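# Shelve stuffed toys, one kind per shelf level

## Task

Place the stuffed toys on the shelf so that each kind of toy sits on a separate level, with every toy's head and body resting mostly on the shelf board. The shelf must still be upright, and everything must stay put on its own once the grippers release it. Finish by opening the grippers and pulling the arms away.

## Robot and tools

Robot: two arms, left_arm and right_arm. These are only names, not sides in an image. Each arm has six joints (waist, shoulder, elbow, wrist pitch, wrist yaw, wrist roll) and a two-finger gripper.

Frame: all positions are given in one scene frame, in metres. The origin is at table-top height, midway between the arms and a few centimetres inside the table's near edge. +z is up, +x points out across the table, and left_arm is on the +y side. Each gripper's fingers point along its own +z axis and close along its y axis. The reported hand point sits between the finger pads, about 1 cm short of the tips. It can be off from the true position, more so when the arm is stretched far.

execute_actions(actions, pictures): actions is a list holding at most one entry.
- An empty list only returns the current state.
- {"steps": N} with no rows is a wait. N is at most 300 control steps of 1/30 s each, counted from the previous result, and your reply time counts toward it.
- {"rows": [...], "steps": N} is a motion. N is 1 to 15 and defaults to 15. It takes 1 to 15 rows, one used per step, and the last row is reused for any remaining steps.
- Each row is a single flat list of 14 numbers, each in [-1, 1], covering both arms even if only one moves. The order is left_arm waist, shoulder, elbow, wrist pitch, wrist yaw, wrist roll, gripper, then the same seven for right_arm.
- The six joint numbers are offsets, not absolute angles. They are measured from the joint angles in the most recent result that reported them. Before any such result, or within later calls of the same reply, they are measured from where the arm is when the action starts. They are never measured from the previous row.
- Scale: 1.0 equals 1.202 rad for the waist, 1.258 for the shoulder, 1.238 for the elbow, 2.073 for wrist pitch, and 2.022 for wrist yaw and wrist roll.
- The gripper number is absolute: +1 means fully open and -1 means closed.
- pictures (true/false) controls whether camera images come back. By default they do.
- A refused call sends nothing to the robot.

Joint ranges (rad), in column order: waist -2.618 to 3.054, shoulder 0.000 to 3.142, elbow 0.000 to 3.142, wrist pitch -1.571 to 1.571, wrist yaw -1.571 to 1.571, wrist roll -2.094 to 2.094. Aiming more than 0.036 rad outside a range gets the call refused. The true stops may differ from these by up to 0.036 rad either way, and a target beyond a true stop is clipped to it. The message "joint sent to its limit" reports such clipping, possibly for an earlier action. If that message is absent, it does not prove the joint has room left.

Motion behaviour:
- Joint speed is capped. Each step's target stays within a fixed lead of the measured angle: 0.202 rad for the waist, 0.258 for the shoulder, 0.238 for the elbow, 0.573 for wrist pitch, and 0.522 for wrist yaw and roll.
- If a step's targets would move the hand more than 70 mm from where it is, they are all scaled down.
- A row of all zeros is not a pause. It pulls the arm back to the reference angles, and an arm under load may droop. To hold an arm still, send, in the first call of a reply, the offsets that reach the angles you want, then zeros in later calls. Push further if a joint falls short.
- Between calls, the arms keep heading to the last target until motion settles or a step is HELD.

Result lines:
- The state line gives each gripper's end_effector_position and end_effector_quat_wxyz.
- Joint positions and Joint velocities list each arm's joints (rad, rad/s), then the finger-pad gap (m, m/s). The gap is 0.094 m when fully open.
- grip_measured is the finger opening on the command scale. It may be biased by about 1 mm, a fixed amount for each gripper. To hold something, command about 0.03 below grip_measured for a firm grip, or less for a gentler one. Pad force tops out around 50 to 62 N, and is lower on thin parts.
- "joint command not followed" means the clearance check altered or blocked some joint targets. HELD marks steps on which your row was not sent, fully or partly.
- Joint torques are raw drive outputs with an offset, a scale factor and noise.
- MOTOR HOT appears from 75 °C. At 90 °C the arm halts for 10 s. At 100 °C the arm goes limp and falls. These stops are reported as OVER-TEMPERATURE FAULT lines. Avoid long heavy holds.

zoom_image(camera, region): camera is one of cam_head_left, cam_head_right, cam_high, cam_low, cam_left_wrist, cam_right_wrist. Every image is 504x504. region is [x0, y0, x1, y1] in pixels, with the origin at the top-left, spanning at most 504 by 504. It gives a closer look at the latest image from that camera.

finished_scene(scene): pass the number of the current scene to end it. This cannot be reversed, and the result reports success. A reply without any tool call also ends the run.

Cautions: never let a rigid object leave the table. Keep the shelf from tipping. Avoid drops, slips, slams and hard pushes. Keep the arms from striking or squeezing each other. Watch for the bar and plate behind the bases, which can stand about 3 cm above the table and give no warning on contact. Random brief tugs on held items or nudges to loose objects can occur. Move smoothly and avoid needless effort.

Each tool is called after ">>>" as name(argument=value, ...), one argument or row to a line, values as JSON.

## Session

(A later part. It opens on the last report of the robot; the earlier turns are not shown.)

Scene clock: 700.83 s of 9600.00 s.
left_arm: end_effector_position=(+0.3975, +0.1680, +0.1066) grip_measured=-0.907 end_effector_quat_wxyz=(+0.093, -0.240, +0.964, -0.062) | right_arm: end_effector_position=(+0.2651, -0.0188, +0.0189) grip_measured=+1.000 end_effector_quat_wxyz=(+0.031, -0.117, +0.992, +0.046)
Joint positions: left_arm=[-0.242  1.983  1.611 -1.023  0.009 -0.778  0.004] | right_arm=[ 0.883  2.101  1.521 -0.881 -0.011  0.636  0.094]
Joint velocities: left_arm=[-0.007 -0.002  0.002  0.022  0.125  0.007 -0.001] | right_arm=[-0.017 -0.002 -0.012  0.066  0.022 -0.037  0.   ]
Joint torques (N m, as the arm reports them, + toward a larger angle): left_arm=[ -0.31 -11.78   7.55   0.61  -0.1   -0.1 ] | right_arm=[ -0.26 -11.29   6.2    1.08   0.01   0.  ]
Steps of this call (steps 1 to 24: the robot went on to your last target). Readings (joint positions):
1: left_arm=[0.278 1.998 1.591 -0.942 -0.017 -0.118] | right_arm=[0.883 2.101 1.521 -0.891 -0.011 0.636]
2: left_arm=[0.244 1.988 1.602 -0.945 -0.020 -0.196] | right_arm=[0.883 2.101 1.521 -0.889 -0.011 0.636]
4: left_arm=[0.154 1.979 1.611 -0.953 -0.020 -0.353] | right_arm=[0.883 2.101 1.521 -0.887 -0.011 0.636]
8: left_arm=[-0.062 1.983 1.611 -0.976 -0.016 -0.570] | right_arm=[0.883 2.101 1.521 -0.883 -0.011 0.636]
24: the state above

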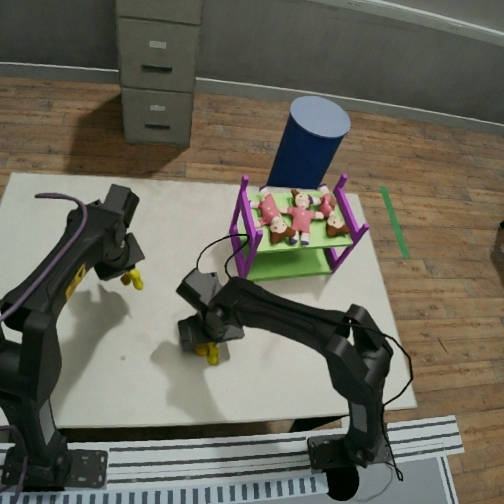

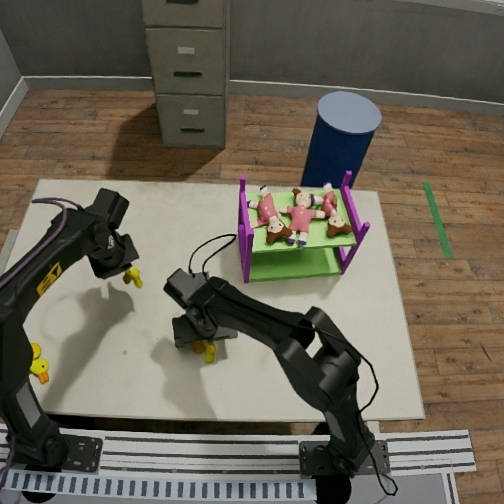

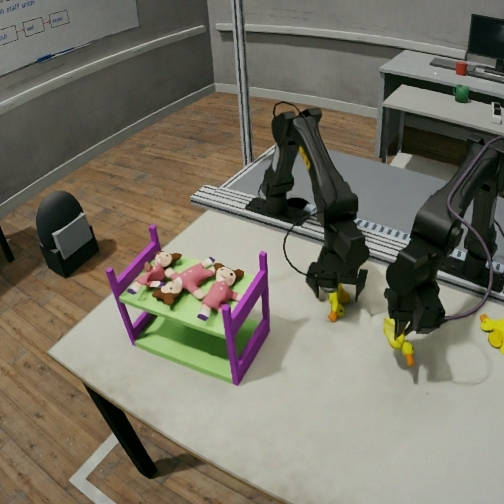

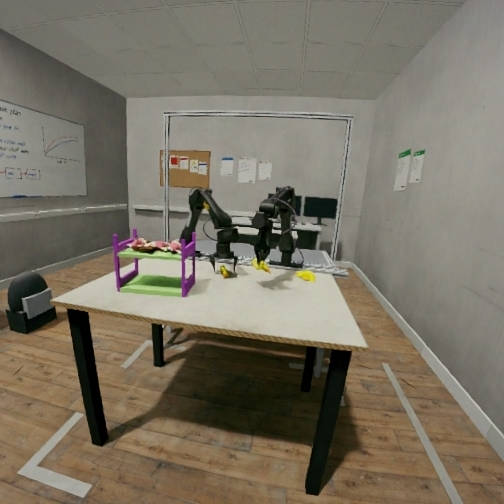

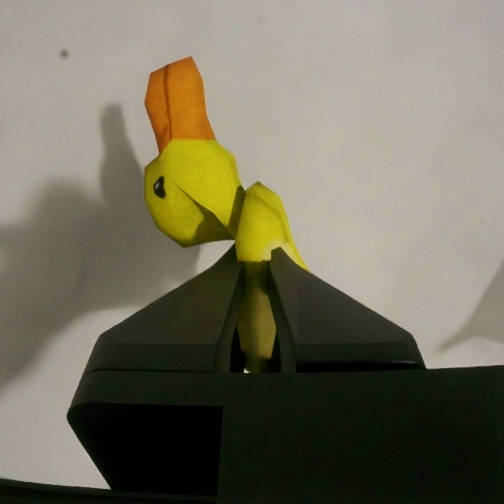

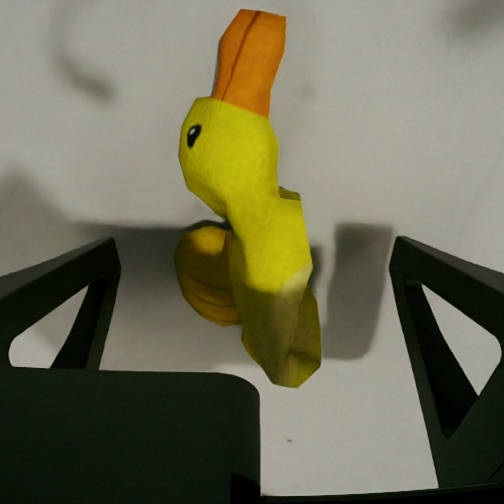

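>>> execute_actions(
  actions=[
    {"rows": [[0,-0.01,0.01,0,0,0,-0.95, 0,-0.016,0.006,0.006,0,0,-0.92],[0,-0.01,0.01,0,0,0,-0.95, 0,-0.016,0.006,0.006,0,0,-0.92],[0,-0.01,0.01,0,0,0,-0.95, 0,-0.016,0.006,0.006,0,0,-0.92],[0,-0.01,0.01,0,0,0,-0.95, 0,-0.016,0.006,0.006,0,0,-0.92],[0,-0.01,0.01,0,0,0,-0.95, 0,-0.016,0.006,0.006,0,0,-0.92],[0,-0.01,0.01,0,0,0,-0.95, 0,-0.016,0.006,0.006,0,0,-0.92],[0,-0.01,0.01,0,0,0,-0.95, 0,-0.016,0.006,0.006,0,0,-0.92],[0,-0.01,0.01,0,0,0,-0.95, 0,-0.016,0.006,0.006,0,0,-0.92],[0,-0.01,0.01,0,0,0,-0.95, 0,-0.557,0,0.1,0,0,-0.95],[0,-0.01,0.01,0,0,0,-0.95, 0,-0.557,0,0.1,0,0,-0.95],[0,-0.01,0.01,0,0,0,-0.95, 0,-0.557,0,0.1,0,0,-0.95],[0,-0.01,0.01,0,0,0,-0.95, 0,-0.557,0,0.2,0,0,-0.95],[0,-0.01,0.01,0,0,0,-0.95, 0,-0.557,-0.4208,0.425,0,-0.3145,-0.95]], "steps": 15},
  ],
  pictures=false,
)

>>> execute_actions(
  actions=[
    {"steps": 24},
  ],
  pictures=false,
)

>>> execute_actions(
  actions=[
    {"rows": [[0,0,0,0,0,0,-0.95, 0,0,-0.1,0.444,0,0,-0.95],[0,0,0,0,0,0,-0.95, 0,0,-0.1,0.444,0,0,-0.95],[0,0,0,0,0,0,-0.95, 0,0,-0.2,0.444,0,0,-0.95],[0,0,0,0,0,0,-0.95, 0,0,-0.2,0.444,0,0,-0.95],[0,0,0,0,0,0,-0.95, 0,0.05,-0.3,0.444,0,0,-0.95],[0,0,0,0,0,0,-0.95, 0,0.05,-0.3,0.444,0,0,-0.95],[0,0,0,0,0,0,-0.95, 0,0.1,-0.4,0.444,0,0,-0.95],[0,0,0,0,0,0,-0.95, 0,0.1,-0.4,0.444,0,0,-0.95],[0,0,0,0,0,0,-0.95, 0,0.1,-0.45,0.444,0,0,-0.95],[0,0,0,0,0,0,-0.95, 0,0.1,-0.45,0.444,0,0,-0.95],[0,0,0,0,0,0,-0.95, 0,0.159,-0.513,0.444,0,0,-0.95]], "steps": 15},
  ],
  pictures=false,
)

>>> execute_actions(
  actions=[
    {"steps": 20},
  ],
)

Scene clock: 716.77 s of 9600.00 s.
left_arm: end_effector_position=(+0.3972, +0.1681, +0.1065) grip_measured=-0.933 end_effector_quat_wxyz=(+0.092, -0.243, +0.964, -0.062) | right_arm: end_effector_position=(+0.2893, +0.0084, +0.0941) grip_measured=-0.935 end_effector_quat_wxyz=(+0.201, -0.223, +0.940, +0.164)
Joint positions: left_arm=[-0.242  1.983  1.611 -1.025  0.009 -0.784  0.003] | right_arm=[ 0.883  1.829  1.316 -0.532 -0.011  0.406  0.003]
Joint velocities: left_arm=[-0.012 -0.012  0.007 -0.007 -0.007 -0.051  0.001] | right_arm=[ 0.002 -2.049 -2.127  2.733 -0.022 -2.264 -0.001]
Joint torques (N m, as the arm reports them, + toward a larger angle): left_arm=[ -0.07 -12.2    6.57   0.64  -0.02   0.05] | right_arm=[-0.04 -9.95  6.1   1.45  0.   -0.02]
Steps of this call (steps 1 to 30: the robot went on to your last target; steps 31 to 90: nothing new was sent; then 12.43 s passed at rest; steps 91 to 105: all 15 steps of this action). Readings (joint positions):
91: left_arm=[-0.242 1.983 1.611 -1.025 0.009 -0.784] | right_arm=[0.883 2.101 1.521 -0.881 -0.011 0.636]
92: left_arm=[-0.242 1.983 1.611 -1.025 0.009 -0.784] | right_arm=[0.883 2.101 1.521 -0.881 -0.011 0.636]
94: left_arm=[-0.242 1.983 1.611 -1.025 0.009 -0.784] | right_arm=[0.883 2.101 1.521 -0.881 -0.011 0.636]
98: left_arm=[-0.242 1.983 1.611 -1.025 0.009 -0.784] | right_arm=[0.883 2.101 1.521 -0.880 -0.011 0.636]
105: the state above

Scene clock: 717.57 s of 9600.00 s.
left_arm: end_effector_position=(+0.3972, +0.1681, +0.1065) grip_measured=-0.933 end_effector_quat_wxyz=(+0.092, -0.243, +0.964, -0.062) | right_arm: end_effector_position=(+0.2885, +0.0045, +0.2375) grip_measured=-0.935 end_effector_quat_wxyz=(+0.482, -0.352, +0.766, +0.239)
Joint positions: left_arm=[-0.242  1.983  1.611 -1.025  0.009 -0.784  0.003] | right_arm=[ 0.883  1.404  1.002 -0.03  -0.011  0.009  0.003]
Joint velocities: left_arm=[-0.007  0.002  0.012  0.007  0.022  0.081 -0.002] | right_arm=[-0.002 -0.017  0.002 -0.037 -0.007 -0.037  0.001]
Joint torques (N m, as the arm reports them, + toward a larger angle): left_arm=[ -0.05 -12.18   6.65   0.62  -0.02   0.07] | right_arm=[ 0.05 -5.51  6.55  2.72  0.01 -0.09]
Steps of this call (steps 1 to 24: the robot went on to your last target). Readings (joint positions):
1: left_arm=[-0.242 1.983 1.611 -1.025 0.009 -0.784] | right_arm=[0.883 1.757 1.243 -0.441 -0.011 0.337]
2: left_arm=[-0.242 1.983 1.611 -1.025 0.009 -0.784] | right_arm=[0.883 1.680 1.165 -0.350 -0.011 0.274]
4: left_arm=[-0.242 1.983 1.611 -1.025 0.009 -0.784] | right_arm=[0.883 1.537 1.054 -0.257 -0.011 0.187]
8: left_arm=[-0.242 1.983 1.611 -1.025 0.009 -0.784] | right_arm=[0.883 1.409 1.011 -0.117 -0.011 0.081]
24: the state above

Scene clock: 718.07 s of 9600.00 s.
left_arm: end_effector_position=(+0.3972, +0.1681, +0.1065) grip_measured=-0.933 end_effector_quat_wxyz=(+0.092, -0.243, +0.964, -0.062) | right_arm: end_effector_position=(+0.2425, -0.0464, +0.0546) grip_measured=-0.935 end_effector_quat_wxyz=(+0.463, -0.358, +0.778, +0.230)
Joint positions: left_arm=[-0.242  1.983  1.611 -1.025  0.009 -0.784  0.003] | right_arm=[ 0.883  1.616  0.349  0.784 -0.011  0.009  0.003]
Joint velocities: left_arm=[-0.002 -0.002  0.002 -0.022 -0.007  0.007 -0.001] | right_arm=[ 0.012  0.149 -0.237  0.037  0.022  0.022 -0.   ]
Joint torques (N m, as the arm reports them, + toward a larger angle): left_arm=[ -0.07 -10.97   5.67   0.58  -0.01  -0.01] | right_arm=[ 0.01 -6.35  7.    3.57 -0.01 -0.01]
Steps of this call (steps 1 to 15: all 15 steps of this action). Readings (joint positions):
1: left_arm=[-0.242 1.983 1.611 -1.025 0.009 -0.784] | right_arm=[0.883 1.404 0.978 0.038 -0.011 0.009]
2: left_arm=[-0.242 1.983 1.611 -1.025 0.009 -0.784] | right_arm=[0.883 1.404 0.941 0.152 -0.011 0.009]
4: left_arm=[-0.242 1.983 1.611 -1.025 0.009 -0.784] | right_arm=[0.883 1.403 0.842 0.379 -0.011 0.009]
8: left_arm=[-0.242 1.983 1.611 -1.025 0.009 -0.784] | right_arm=[0.883 1.458 0.612 0.710 -0.011 0.009]
15: the state above

Scene clock: 718.73 s of 9600.00 s.
left_arm: end_effector_position=(+0.3972, +0.1681, +0.1065) grip_measured=-0.933 end_effector_quat_wxyz=(+0.092, -0.243, +0.964, -0.062) | right_arm: end_effector_position=(+0.2474, -0.0409, +0.0704) grip_measured=-0.935 end_effector_quat_wxyz=(+0.491, -0.350, +0.760, +0.242)
Joint positions: left_arm=[-0.242  1.983  1.611 -1.025  0.009 -0.784  0.003] | right_arm=[ 0.883  1.617  0.347  0.86  -0.011  0.009  0.003]
Joint velocities: left_arm=[-0.007 -0.017 -0.012 -0.007  0.066 -0.037  0.   ] | right_arm=[ 0.002 -0.002 -0.002 -0.007 -0.037 -0.007 -0.001]
Joint torques (N m, as the arm reports them, + toward a larger angle): left_arm=[ -0.03 -11.05   5.71   0.6   -0.03   0.  ] | right_arm=[ 0.06 -5.79  6.1   2.73  0.   -0.01]
Steps of this call (steps 1 to 20: the robot went on to your last target). Readings (joint positions):
1: left_arm=[-0.242 1.983 1.611 -1.025 0.009 -0.784] | right_arm=[0.883 1.617 0.347 0.787 -0.011 0.009]
2: left_arm=[-0.242 1.983 1.611 -1.025 0.009 -0.784] | right_arm=[0.883 1.617 0.347 0.801 -0.011 0.009]
4: left_arm=[-0.242 1.983 1.611 -1.025 0.009 -0.784] | right_arm=[0.883 1.617 0.347 0.829 -0.011 0.009]
8: left_arm=[-0.242 1.983 1.611 -1.025 0.009 -0.784] | right_arm=[0.883 1.617 0.347 0.850 -0.011 0.009]
20: the state above

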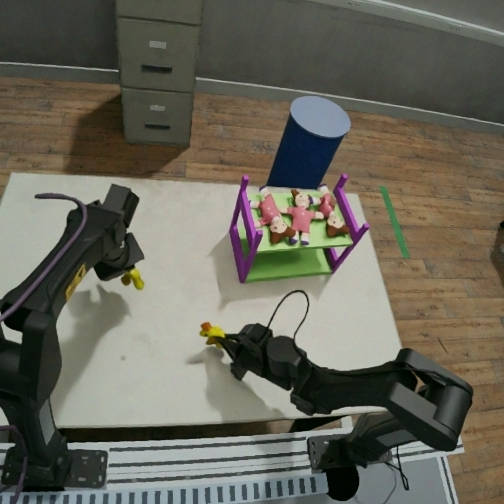

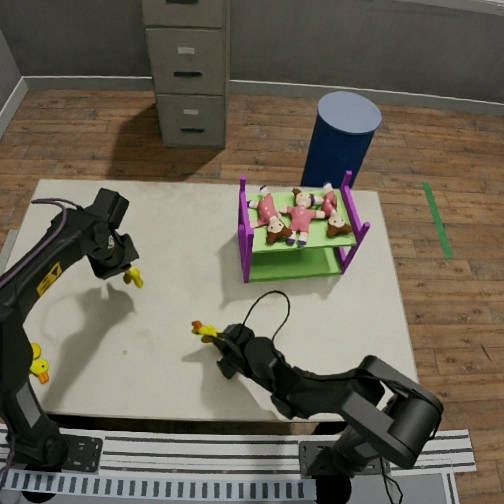

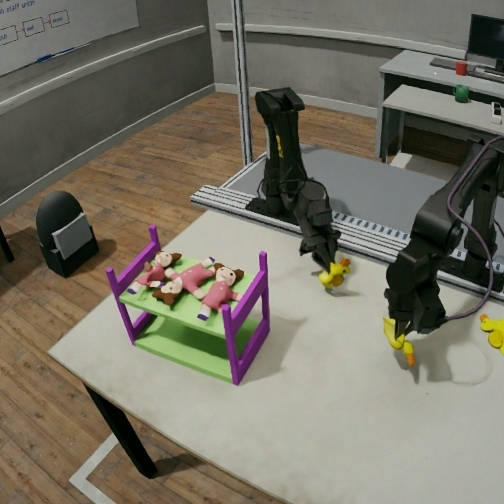

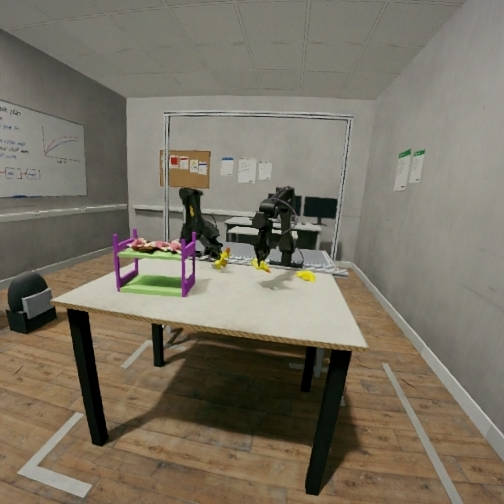

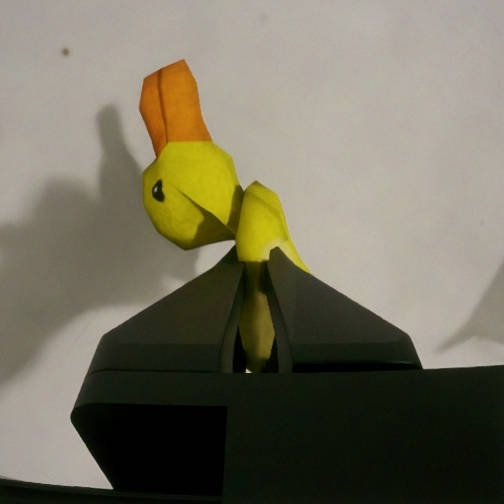

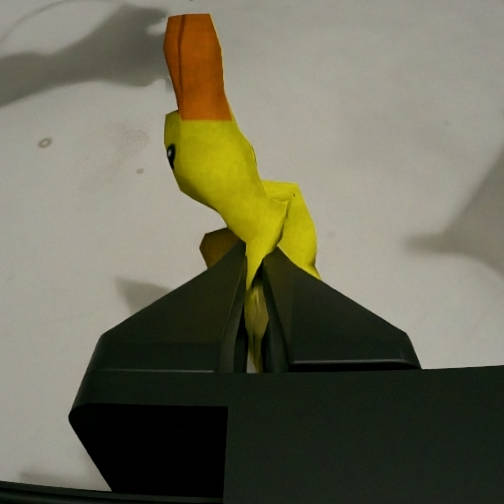

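>>> execute_actions(
  actions=[
    {"rows": [[0,-0.01,0.01,0,0,0,-0.95, -0.46,-0.01,0.016,0.0145,0,0,-0.95],[0,-0.01,0.01,0,0,0,-0.95, -0.46,-0.01,0.016,0.0145,0,0,-0.95],[0,-0.01,0.01,0,0,0,-0.95, -0.46,-0.01,0.016,0.0145,0,0,-0.95],[0,-0.01,0.01,0,0,0,-0.95, -0.46,-0.01,0.016,0.0145,0,0,-0.95],[-0.478,-0.01,0.01,0,0,0,-0.95, -0.46,-0.01,0.016,0.0145,0,0,-0.95]], "steps": 15},
  ],
  pictures=false,
)

>>> execute_actions(
  actions=[
    {"steps": 16},
  ],
)

Scene clock: 727.17 s of 9600.00 s.
left_arm: end_effector_position=(+0.2865, -0.0135, +0.1047) grip_measured=-0.933 end_effector_quat_wxyz=(+0.082, +0.012, +0.994, -0.071) | right_arm: end_effector_position=(+0.3705, -0.2213, +0.0693) grip_measured=-0.935 end_effector_quat_wxyz=(+0.540, -0.123, +0.828, +0.090)
Joint positions: left_arm=[-0.758  1.983  1.611 -1.025  0.003 -0.784  0.003] | right_arm=[0.321 1.617 0.347 0.867 0.002 0.008 0.003]
Joint velocities: left_arm=[-1.57  -0.007 -0.007 -0.051  0.183 -0.037 -0.   ] | right_arm=[ 0.017 -0.007  0.002  0.007  0.007 -0.022 -0.   ]
Joint torques (N m, as the arm reports them, + toward a larger angle): left_arm=[  2.85 -12.17   6.67   0.6   -0.24   0.03] | right_arm=[ 0.71 -5.72  6.06  2.68 -0.1   0.01]
Steps of this call (steps 1 to 15: the robot went on to your last target; steps 16 to 90: nothing new was sent; then 4.93 s passed at rest; steps 91 to 105: all 15 steps of this action). Readings (joint positions):
91: left_arm=[-0.242 1.983 1.611 -1.025 0.009 -0.784] | right_arm=[0.859 1.617 0.347 0.861 -0.028 0.007]
92: left_arm=[-0.242 1.983 1.611 -1.025 0.009 -0.784] | right_arm=[0.805 1.617 0.347 0.861 -0.039 0.007]
94: left_arm=[-0.242 1.983 1.611 -1.025 0.009 -0.784] | right_arm=[0.661 1.617 0.347 0.864 -0.034 0.007]
98: left_arm=[-0.362 1.983 1.611 -1.025 -0.007 -0.784] | right_arm=[0.382 1.617 0.347 0.867 -0.016 0.007]
105: the state above

Scene clock: 727.70 s of 9600.00 s.
left_arm: end_effector_position=(+0.2655, -0.0325, +0.1041) grip_measured=-0.933 end_effector_quat_wxyz=(+0.074, +0.043, +0.993, -0.078) | right_arm: end_effector_position=(+0.3705, -0.2213, +0.0693) grip_measured=-0.935 end_effector_quat_wxyz=(+0.540, -0.123, +0.828, +0.090)
Joint positions: left_arm=[-0.818  1.983  1.611 -1.025  0.021 -0.784  0.003] | right_arm=[0.321 1.617 0.347 0.867 0.002 0.008 0.003]
Joint velocities: left_arm=[-0.002 -0.012  0.012 -0.081 -0.022  0.037  0.001] | right_arm=[-0.002 -0.012  0.007 -0.022 -0.022 -0.066  0.   ]
Joint torques (N m, as the arm reports them, + toward a larger angle): left_arm=[ -0.07 -12.24   6.46   0.64  -0.13   0.  ] | right_arm=[ 0.7  -5.71  6.06  2.68 -0.1   0.01]
Steps of this call (steps 1 to 16: the robot went on to your last target). Readings (joint positions):
1: left_arm=[-0.806 1.983 1.611 -1.025 0.010 -0.784] | right_arm=[0.321 1.617 0.347 0.867 0.002 0.008]
2: left_arm=[-0.842 1.983 1.611 -1.025 0.018 -0.784] | right_arm=[0.321 1.617 0.347 0.867 0.002 0.008]
4: left_arm=[-0.872 1.983 1.611 -1.025 0.029 -0.784] | right_arm=[0.321 1.617 0.347 0.867 0.002 0.008]
8: left_arm=[-0.842 1.983 1.611 -1.025 0.029 -0.784] | right_arm=[0.321 1.617 0.347 0.867 0.002 0.008]
16: the state above

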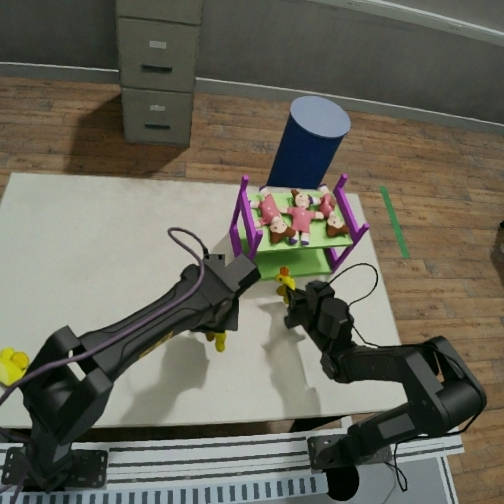

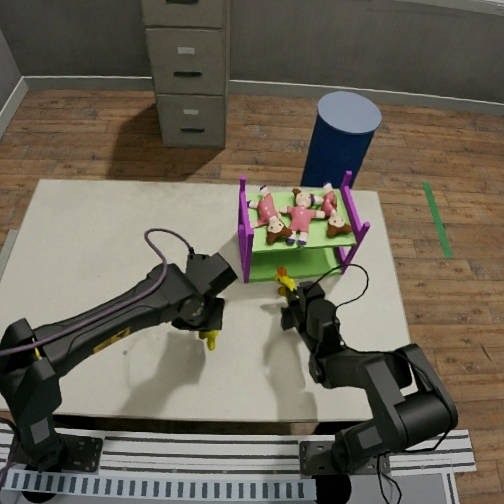

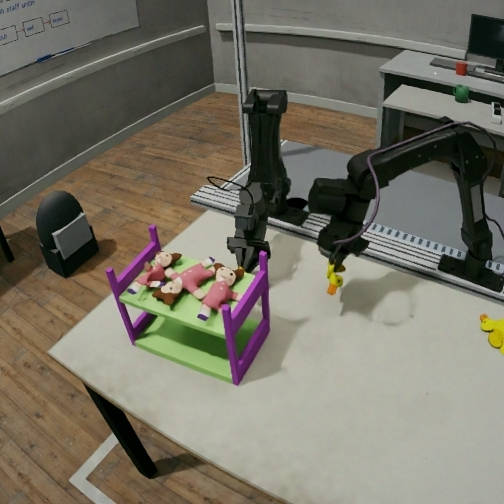

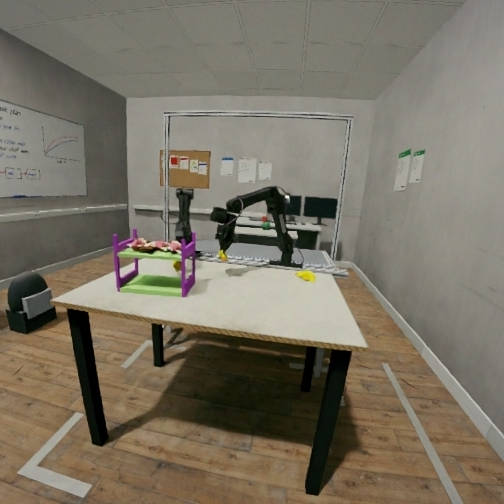

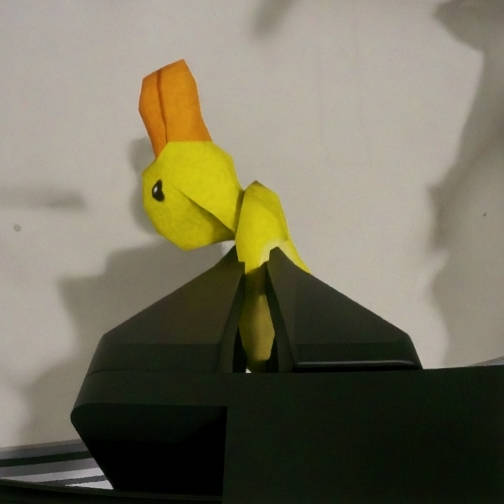

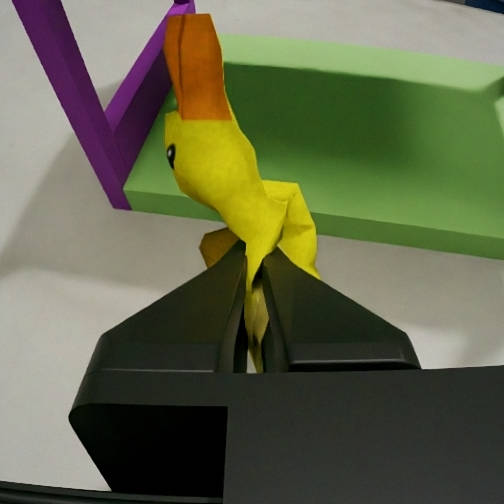

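>>> execute_actions(
  actions=[
    {"rows": [[0,0.015,-0.06,0.1037,0,0,-0.95, 0,0.08,0.117,-0.0135,0,0,-0.95],[0,0.015,-0.06,0.1037,0,0,-0.95, 0,0.08,0.117,-0.0135,0,0,-0.95],[0,0.0493,-0.15,0.1037,0,0,-0.95, 0,0.08,0.117,-0.0135,0,0,-0.95],[0,0.0493,-0.15,0.1037,0,0,-0.95, 0,0.16,0.233,-0.027,0,0,-0.95],[0,0.0493,-0.15,0.1037,0,0,-0.95, 0,0.16,0.233,-0.027,0,0,-0.95],[0,0.0493,-0.15,0.1037,0,0,-0.95, 0,0.16,0.233,-0.027,0,0,-0.95],[0,0.0493,-0.15,0.1037,0,0,-0.95, 0,0.24,0.35,-0.04,0,0,-0.95],[0,0.0493,-0.15,0.1037,0,0,-0.95, 0,0.24,0.35,-0.04,0,0,-0.95],[0,0.0493,-0.15,0.1037,0,0,-0.95, 0,0.24,0.35,-0.04,0,0,-0.95],[0,0.0493,-0.15,0.1037,0,0,-0.95, 0,0.3203,0.4669,-0.054,0,0,-0.95]], "steps": 15},
  ],
  pictures=false,
)

>>> execute_actions(
  actions=[
    {"steps": 12},
  ],
)

Scene clock: 742.17 s of 9600.00 s.
left_arm: end_effector_position=(+0.2529, -0.0149, +0.0210) grip_measured=-0.933 end_effector_quat_wxyz=(+0.038, +0.042, +0.998, -0.039) | right_arm: end_effector_position=(+0.5032, -0.1787, +0.0785) grip_measured=-0.935 end_effector_quat_wxyz=(+0.564, -0.121, +0.812, +0.094)
Joint positions: left_arm=[-0.818  2.071  1.415 -0.848  0.021 -0.784  0.003] | right_arm=[0.321 2.018 0.904 0.769 0.002 0.008 0.003]
Joint velocities: left_arm=[ 0.007 -0.007 -0.002  0.081  0.022  0.037  0.001] | right_arm=[-0.007  0.022 -0.012 -0.11   0.051 -0.022 -0.001]
Joint torques (N m, as the arm reports them, + toward a larger angle): left_arm=[  0.08 -13.59   6.09   0.67   0.02   0.  ] | right_arm=[ 0.02 -8.78  6.79  2.54  0.   -0.01]
Steps of this call (steps 1 to 15: the robot went on to your last target; steps 16 to 90: nothing new was sent; then 10.97 s passed at rest; steps 91 to 105: all 15 steps of this action). Readings (joint positions):
91: left_arm=[-0.818 1.983 1.601 -1.004 0.021 -0.784] | right_arm=[0.321 1.628 0.362 0.860 0.002 0.008]
92: left_arm=[-0.818 1.983 1.586 -0.968 0.021 -0.784] | right_arm=[0.321 1.657 0.396 0.849 0.002 0.008]
94: left_arm=[-0.818 1.991 1.523 -0.893 0.021 -0.784] | right_arm=[0.321 1.714 0.473 0.836 0.002 0.008]
98: left_arm=[-0.818 2.054 1.432 -0.867 0.021 -0.784] | right_arm=[0.321 1.855 0.679 0.809 0.002 0.008]
105: the state above

Scene clock: 742.57 s of 9600.00 s.
left_arm: end_effector_position=(+0.2545, -0.0167, +0.0212) grip_measured=-0.933 end_effector_quat_wxyz=(+0.041, +0.042, +0.997, -0.043) | right_arm: end_effector_position=(+0.5023, -0.1790, +0.0758) grip_measured=-0.935 end_effector_quat_wxyz=(+0.559, -0.121, +0.815, +0.093)
Joint positions: left_arm=[-0.818  2.071  1.415 -0.838  0.021 -0.784  0.003] | right_arm=[0.321 2.019 0.904 0.758 0.002 0.008 0.003]
Joint velocities: left_arm=[ 0.007 -0.002 -0.012 -0.007 -0.066  0.007  0.   ] | right_arm=[ 0.017 -0.007  0.007  0.037 -0.066 -0.051 -0.   ]
Joint torques (N m, as the arm reports them, + toward a larger angle): left_arm=[  0.06 -13.67   5.97   0.65  -0.01  -0.01] | right_arm=[ 0.02 -8.67  6.77  2.39  0.01 -0.01]
Steps of this call (steps 1 to 12: the robot went on to your last target). Readings (joint positions):
1: left_arm=[-0.818 2.071 1.415 -0.845 0.021 -0.784] | right_arm=[0.321 2.019 0.904 0.763 0.002 0.008]
2: left_arm=[-0.818 2.071 1.415 -0.843 0.021 -0.784] | right_arm=[0.321 2.019 0.904 0.760 0.002 0.008]
4: left_arm=[-0.818 2.071 1.415 -0.841 0.021 -0.784] | right_arm=[0.321 2.019 0.904 0.759 0.002 0.008]
8: left_arm=[-0.818 2.071 1.415 -0.839 0.021 -0.784] | right_arm=[0.321 2.019 0.904 0.759 0.002 0.008]
12: the state above

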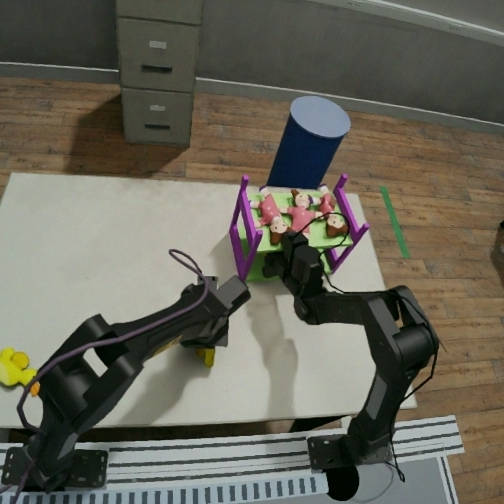

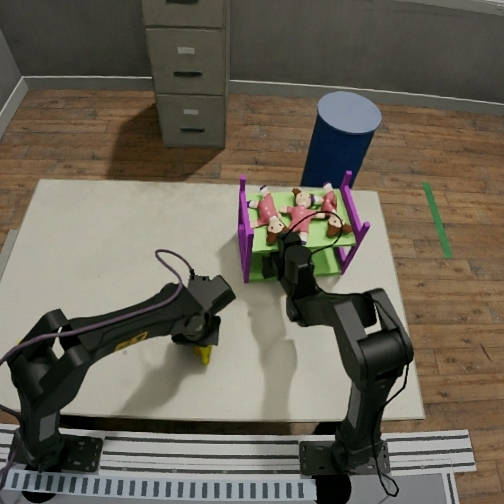

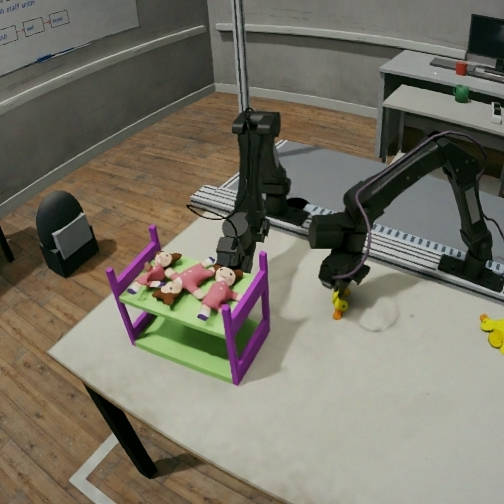

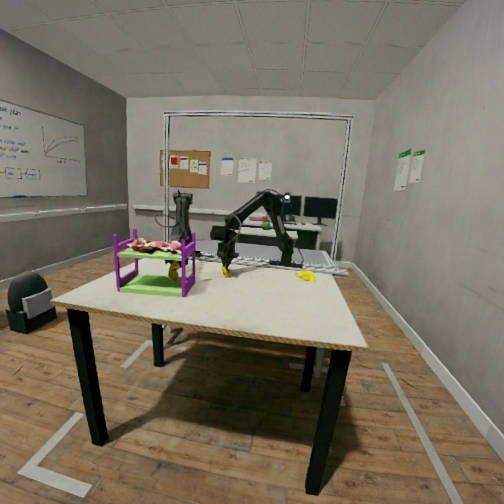

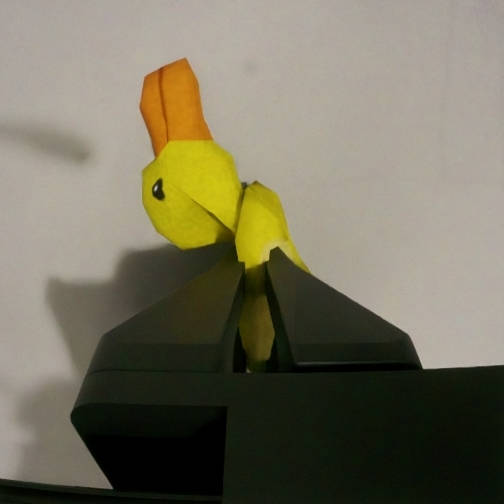

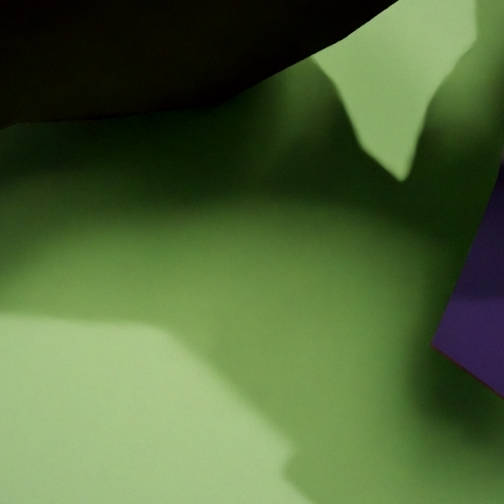

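>>> execute_actions(
  actions=[
    {"rows": [[0,-0.01,0,0,0,0,1, 0,0.008,0.01,-0.024,0,0,-0.95],[0,-0.01,0,0,0,0,1, 0,0.008,0.01,-0.024,0,0,-0.95],[0,-0.01,0,0,0,0,1, 0,0.008,0.01,-0.024,0,0,-0.95],[0,-0.01,0,0,0,0,1, 0,0.008,0.01,-0.024,0,0,-0.95],[0,-0.01,0,0,0,0,1, 0,0.008,0.01,-0.024,0,0,-0.95],[0,-0.01,0,0,0,0,1, 0,0.008,0.01,-0.024,0,0,-0.95],[0,-0.01,0,0,0,0,1, 0,0.008,0.01,-0.024,0,0,-0.95],[0,-0.2,0,-0.143,0,0,1, 0,0.008,0.01,-0.024,0,0,-0.95],[0,-0.2,0,-0.143,0,0,1, 0,0.008,0.01,-0.024,0,0,0.3],[0,-0.2,0,-0.143,0,0,1, 0,0.008,0.01,-0.024,0,0,0.3],[0,-0.2,0,-0.143,0,0,1, 0,0.008,0.01,-0.024,0,0,0.3],[0,-0.2,0,-0.143,0,0,1, 0,0.008,0.01,-0.024,0,0,0.3],[0,-0.2,0,-0.143,0,0,1, 0,0.008,0.01,-0.024,0,0,0.3],[1.0,-0.478,-0.214,-0.143,0,0.3086,1, 0,0.008,0.01,-0.024,0,0,0.3]], "steps": 15},
  ],
  pictures=false,
)

>>> execute_actions(
  actions=[
    {"steps": 32},
  ],
)

Scene clock: 761.53 s of 9600.00 s.
left_arm: end_effector_position=(+0.2274, +0.0267, +0.1062) grip_measured=+1.000 end_effector_quat_wxyz=(+0.059, +0.083, +0.993, -0.063) | right_arm: end_effector_position=(+0.4989, -0.1800, +0.0672) grip_measured=+0.295 end_effector_quat_wxyz=(+0.544, -0.123, +0.825, +0.091)
Joint positions: left_arm=[-0.785  1.758  1.341 -1.025  0.033 -0.67   0.094] | right_arm=[0.321 2.019 0.904 0.721 0.002 0.008 0.061]
Joint velocities: left_arm=[ 0.901 -1.712 -1.37  -0.139  0.154  1.853 -0.001] | right_arm=[-0.007  0.007  0.002 -0.007  0.066 -0.066  0.005]
Joint torques (N m, as the arm reports them, + toward a larger angle): left_arm=[ 4.75 -9.6   3.2   0.03 -0.3  -0.03] | right_arm=[ 0.05 -7.99  6.11  2.28  0.   -0.01]
Steps of this call (steps 1 to 30: the robot went on to your last target; steps 31 to 90: nothing new was sent; then 15.47 s passed at rest; steps 91 to 105: all 15 steps of this action). Readings (joint positions):
91: left_arm=[-0.818 2.071 1.415 -0.838 0.021 -0.784] | right_arm=[0.321 2.019 0.904 0.754 0.002 0.008]
92: left_arm=[-0.818 2.071 1.415 -0.838 0.021 -0.784] | right_arm=[0.321 2.019 0.904 0.748 0.002 0.008]
94: left_arm=[-0.818 2.071 1.415 -0.838 0.021 -0.784] | right_arm=[0.321 2.019 0.904 0.734 0.002 0.008]
98: left_arm=[-0.818 2.059 1.414 -0.851 0.021 -0.784] | right_arm=[0.321 2.019 0.904 0.722 0.002 0.008]
105: the state above

Scene clock: 762.60 s of 9600.00 s.
left_arm: end_effector_position=(+0.2579, +0.3833, +0.1324) grip_measured=+1.000 end_effector_quat_wxyz=(+0.088, -0.255, +0.963, -0.013) | right_arm: end_effector_position=(+0.4989, -0.1800, +0.0672) grip_measured=+0.298 end_effector_quat_wxyz=(+0.544, -0.123, +0.825, +0.091)
Joint positions: left_arm=[ 0.395  1.473  1.166 -1.126  0.01  -0.169  0.094] | right_arm=[0.321 2.019 0.904 0.721 0.002 0.008 0.061]
Joint velocities: left_arm=[-0.007 -0.022  0.002 -0.051  0.007  0.007  0.   ] | right_arm=[ 0.022 -0.002  0.002  0.007 -0.022  0.022  0.   ]
Joint torques (N m, as the arm reports them, + toward a larger angle): left_arm=[-1.03 -6.07  4.35  0.49  0.1   0.12] | right_arm=[ 0.04 -8.    6.11  2.27  0.01 -0.01]
Steps of this call (steps 1 to 32: the robot went on to your last target). Readings (joint positions):
1: left_arm=[-0.748 1.698 1.296 -1.035 0.034 -0.603] | right_arm=[0.321 2.019 0.904 0.721 0.002 0.008]
2: left_arm=[-0.699 1.640 1.255 -1.048 0.034 -0.538] | right_arm=[0.321 2.019 0.904 0.721 0.002 0.008]
4: left_arm=[-0.576 1.539 1.197 -1.080 0.034 -0.415] | right_arm=[0.321 2.019 0.904 0.721 0.002 0.008]
8: left_arm=[-0.283 1.473 1.176 -1.110 0.028 -0.268] | right_arm=[0.321 2.019 0.904 0.721 0.002 0.008]
32: the state above

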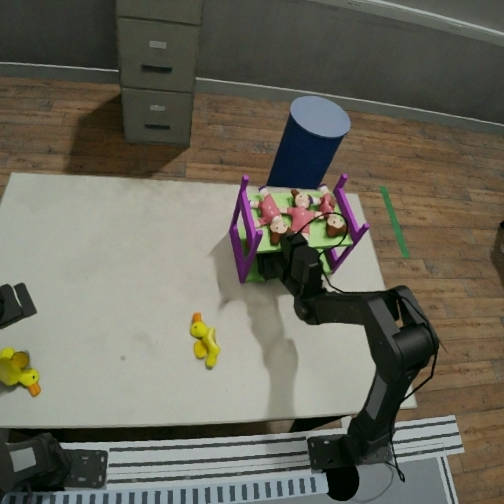

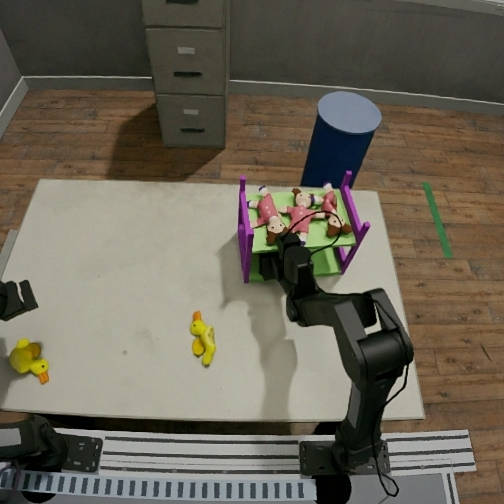

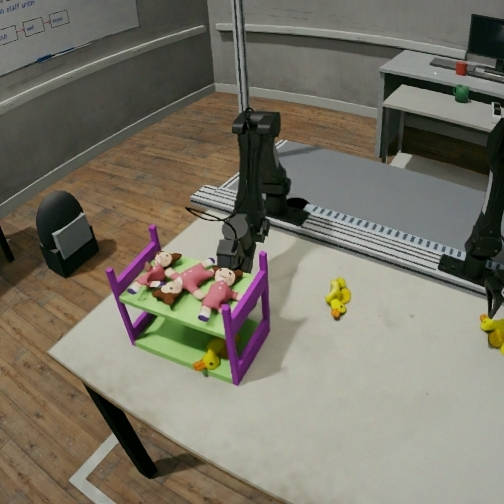

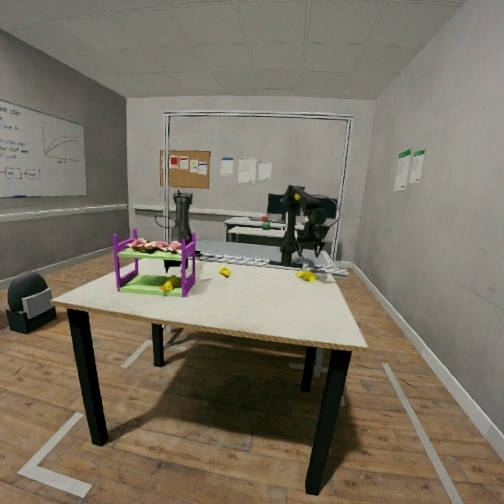

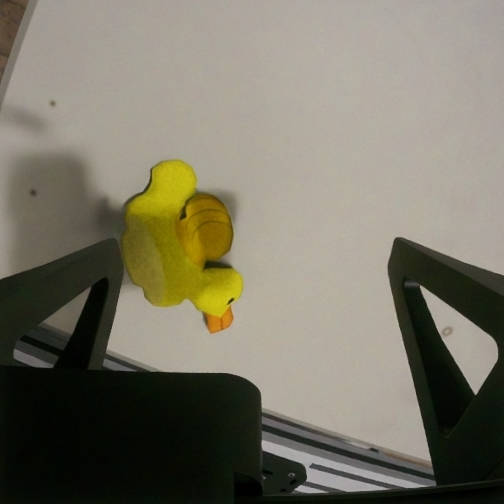

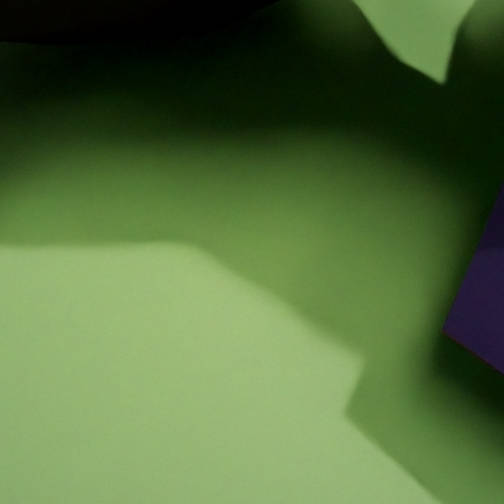

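>>> zoom_image(
  camera="cam_high",
  region=[100, 220, 290, 400],
)

Region (100, 220, 290, 400) of cam_high's 504x504 image, scaled by 2.653, with more detail than that image has; it fills the top 477 rows of this view, and the rest is white.

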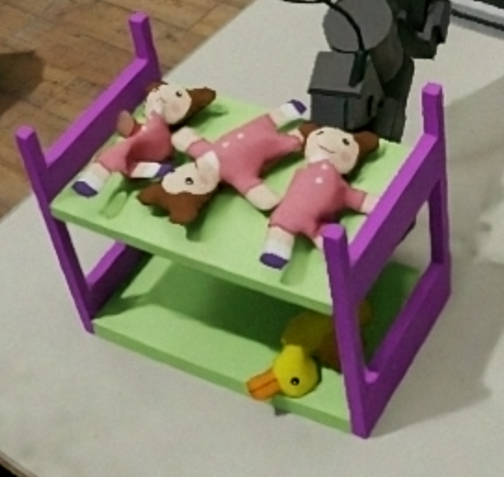

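>>> execute_actions(
  actions=[
    {"rows": [[0.1664,-0.026,-0.08,0.126,0,0.095,1, 0,-0.081,-0.11,0.02,0,0,0.3],[0.1664,-0.026,-0.08,0.126,0,0.095,1, 0,-0.081,-0.11,0.02,0,0,0.3],[0.1664,-0.026,-0.16,0.126,0,0.095,1, 0,-0.081,-0.11,0.04,0,0,0.3],[0.1664,-0.026,-0.16,0.126,0,0.095,1, 0,-0.162,-0.22,0.04,0,0,0.3],[0.1664,-0.026,-0.2536,0.126,0,0.095,1, 0,-0.162,-0.22,0.06,0,0,0.3],[0.1664,-0.026,-0.2536,0.126,0,0.095,1, 0,-0.162,-0.22,0.06,0,0,0.3],[0.1664,-0.026,-0.2536,0.126,0,0.095,1, 0,-0.244,-0.33,0.079,0,0,0.3],[0.1664,-0.026,-0.2536,0.126,0,0.095,1, 0,-0.244,-0.33,0.079,0,0,0.3],[0.1664,-0.026,-0.2536,0.126,0,0.095,1, 0,-0.244,-0.33,0.079,0,0,0.3],[0.1664,-0.026,-0.2536,0.126,0,0.095,1, 0,-0.325,-0.4394,0.079,0,0,0.3]], "steps": 15},
  ],
  pictures=false,
)

>>> execute_actions(
  actions=[
    {"steps": 12},
  ],
)

Scene clock: 794.43 s of 9600.00 s.
left_arm: end_effector_position=(+0.1991, +0.4138, +0.0510) grip_measured=+1.000 end_effector_quat_wxyz=(+0.046, -0.273, +0.961, -0.008) | right_arm: end_effector_position=(+0.3726, -0.2206, +0.0645) grip_measured=+0.298 end_effector_quat_wxyz=(+0.532, -0.124, +0.833, +0.089)
Joint positions: left_arm=[ 0.608  1.453  0.838 -0.899  0.004  0.008  0.094] | right_arm=[0.321 1.634 0.362 0.85  0.002 0.008 0.061]
Joint velocities: left_arm=[-0.007 -0.002  0.027  0.081 -0.037  0.066  0.   ] | right_arm=[-0.022  0.007 -0.042 -0.022 -0.066  0.007  0.   ]
Joint torques (N m, as the arm reports them, + toward a larger angle): left_arm=[-1.12 -6.49  6.22  0.61  0.05  0.07] | right_arm=[ 0.   -6.78  4.45  2.79  0.    0.  ]
Steps of this call (steps 1 to 15: the robot went on to your last target; steps 16 to 90: nothing new was sent; then 28.33 s passed at rest; steps 91 to 105: all 15 steps of this action). Readings (joint positions):
91: left_arm=[0.416 1.468 1.152 -1.099 0.021 -0.141] | right_arm=[0.321 2.011 0.888 0.730 0.002 0.008]
92: left_arm=[0.463 1.460 1.127 -1.049 0.027 -0.108] | right_arm=[0.321 1.987 0.849 0.739 0.002 0.008]
94: left_arm=[0.566 1.452 1.058 -0.967 0.017 -0.065] | right_arm=[0.321 1.940 0.771 0.755 0.002 0.008]
98: left_arm=[0.609 1.452 0.872 -0.912 0.004 -0.019] | right_arm=[0.321 1.803 0.575 0.804 0.002 0.008]
105: the state above

Scene clock: 794.83 s of 9600.00 s.
left_arm: end_effector_position=(+0.2009, +0.4149, +0.0512) grip_measured=+1.000 end_effector_quat_wxyz=(+0.051, -0.270, +0.962, -0.007) | right_arm: end_effector_position=(+0.3740, -0.2201, +0.0680) grip_measured=+0.298 end_effector_quat_wxyz=(+0.539, -0.123, +0.829, +0.090)
Joint positions: left_arm=[ 0.608  1.453  0.838 -0.891  0.004  0.015  0.094] | right_arm=[0.321 1.634 0.362 0.866 0.002 0.008 0.061]
Joint velocities: left_arm=[-0.007 -0.012  0.007 -0.007 -0.037 -0.051  0.   ] | right_arm=[-0.007 -0.002 -0.002 -0.022 -0.066 -0.037 -0.   ]
Joint torques (N m, as the arm reports them, + toward a larger angle): left_arm=[-1.05 -6.35  6.32  0.66  0.05  0.12] | right_arm=[ 0.04 -6.74  4.35  2.62  0.   -0.01]
Steps of this call (steps 1 to 12: the robot went on to your last target). Readings (joint positions):
1: left_arm=[0.608 1.453 0.838 -0.897 0.004 0.009] | right_arm=[0.321 1.634 0.362 0.850 0.002 0.008]
2: left_arm=[0.608 1.453 0.838 -0.896 0.004 0.011] | right_arm=[0.321 1.634 0.362 0.853 0.002 0.008]
4: left_arm=[0.608 1.453 0.838 -0.894 0.004 0.012] | right_arm=[0.321 1.634 0.362 0.859 0.002 0.008]
8: left_arm=[0.608 1.453 0.838 -0.892 0.004 0.014] | right_arm=[0.321 1.634 0.362 0.864 0.002 0.008]
12: the state above

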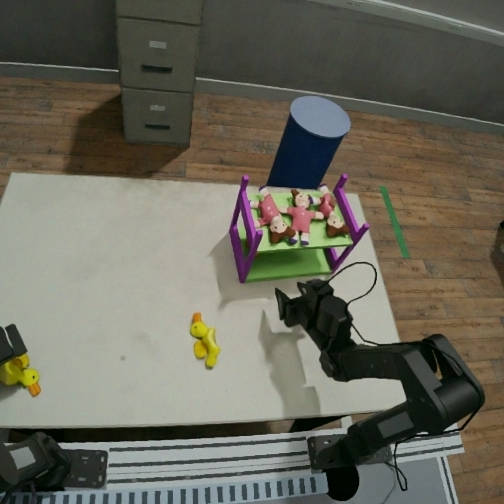

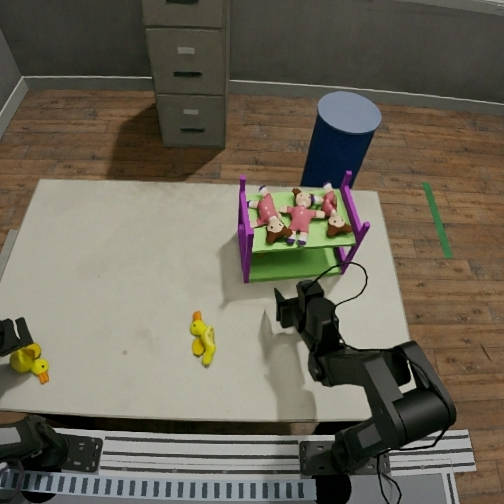

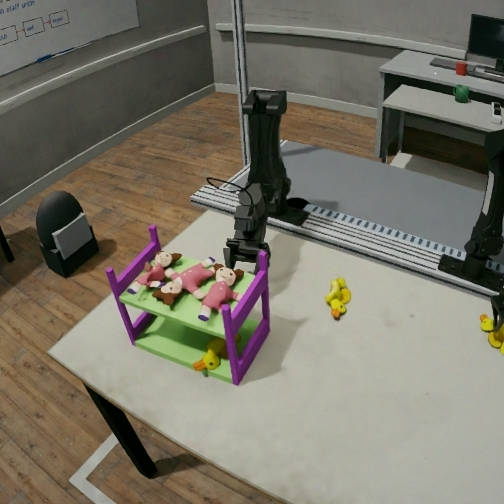

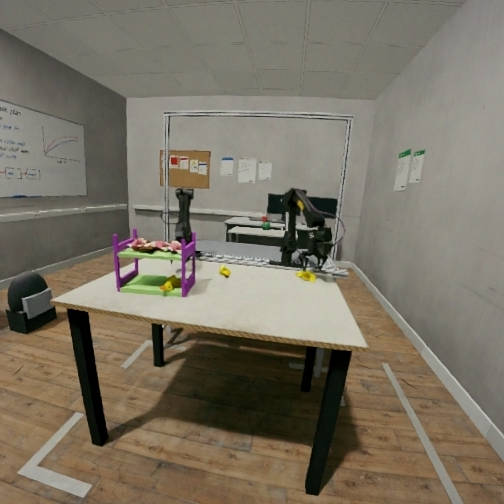

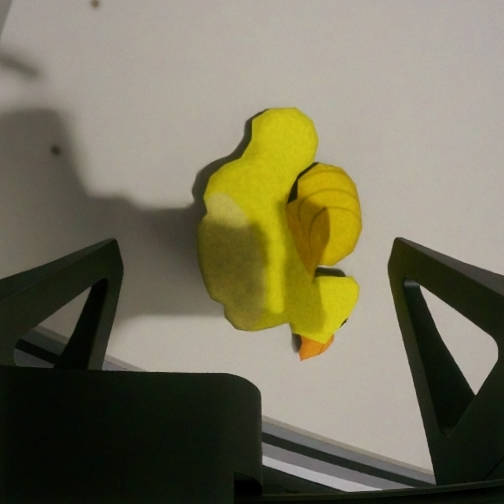

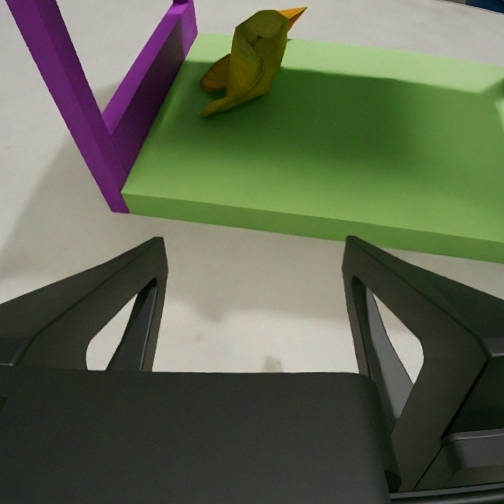

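>>> zoom_image(
  camera="cam_low",
  region=[100, 220, 210, 310],
)

>>> zoom_image(
  camera="cam_high",
  region=[170, 320, 260, 390],
)

Region (100, 220, 210, 310) of cam_low's 504x504 image, scaled by 4.582, with more detail than that image has; it fills the top 412 rows of this view, and the rest is white.

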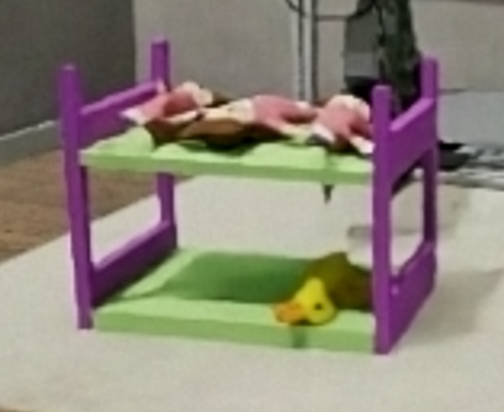

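Region (170, 320, 260, 390) of cam_high's 504x504 image, scaled by 5.600, with more detail than that image has.

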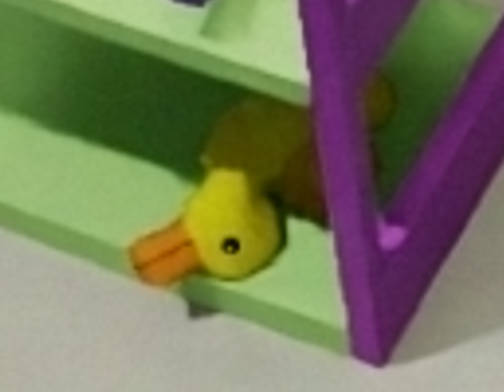

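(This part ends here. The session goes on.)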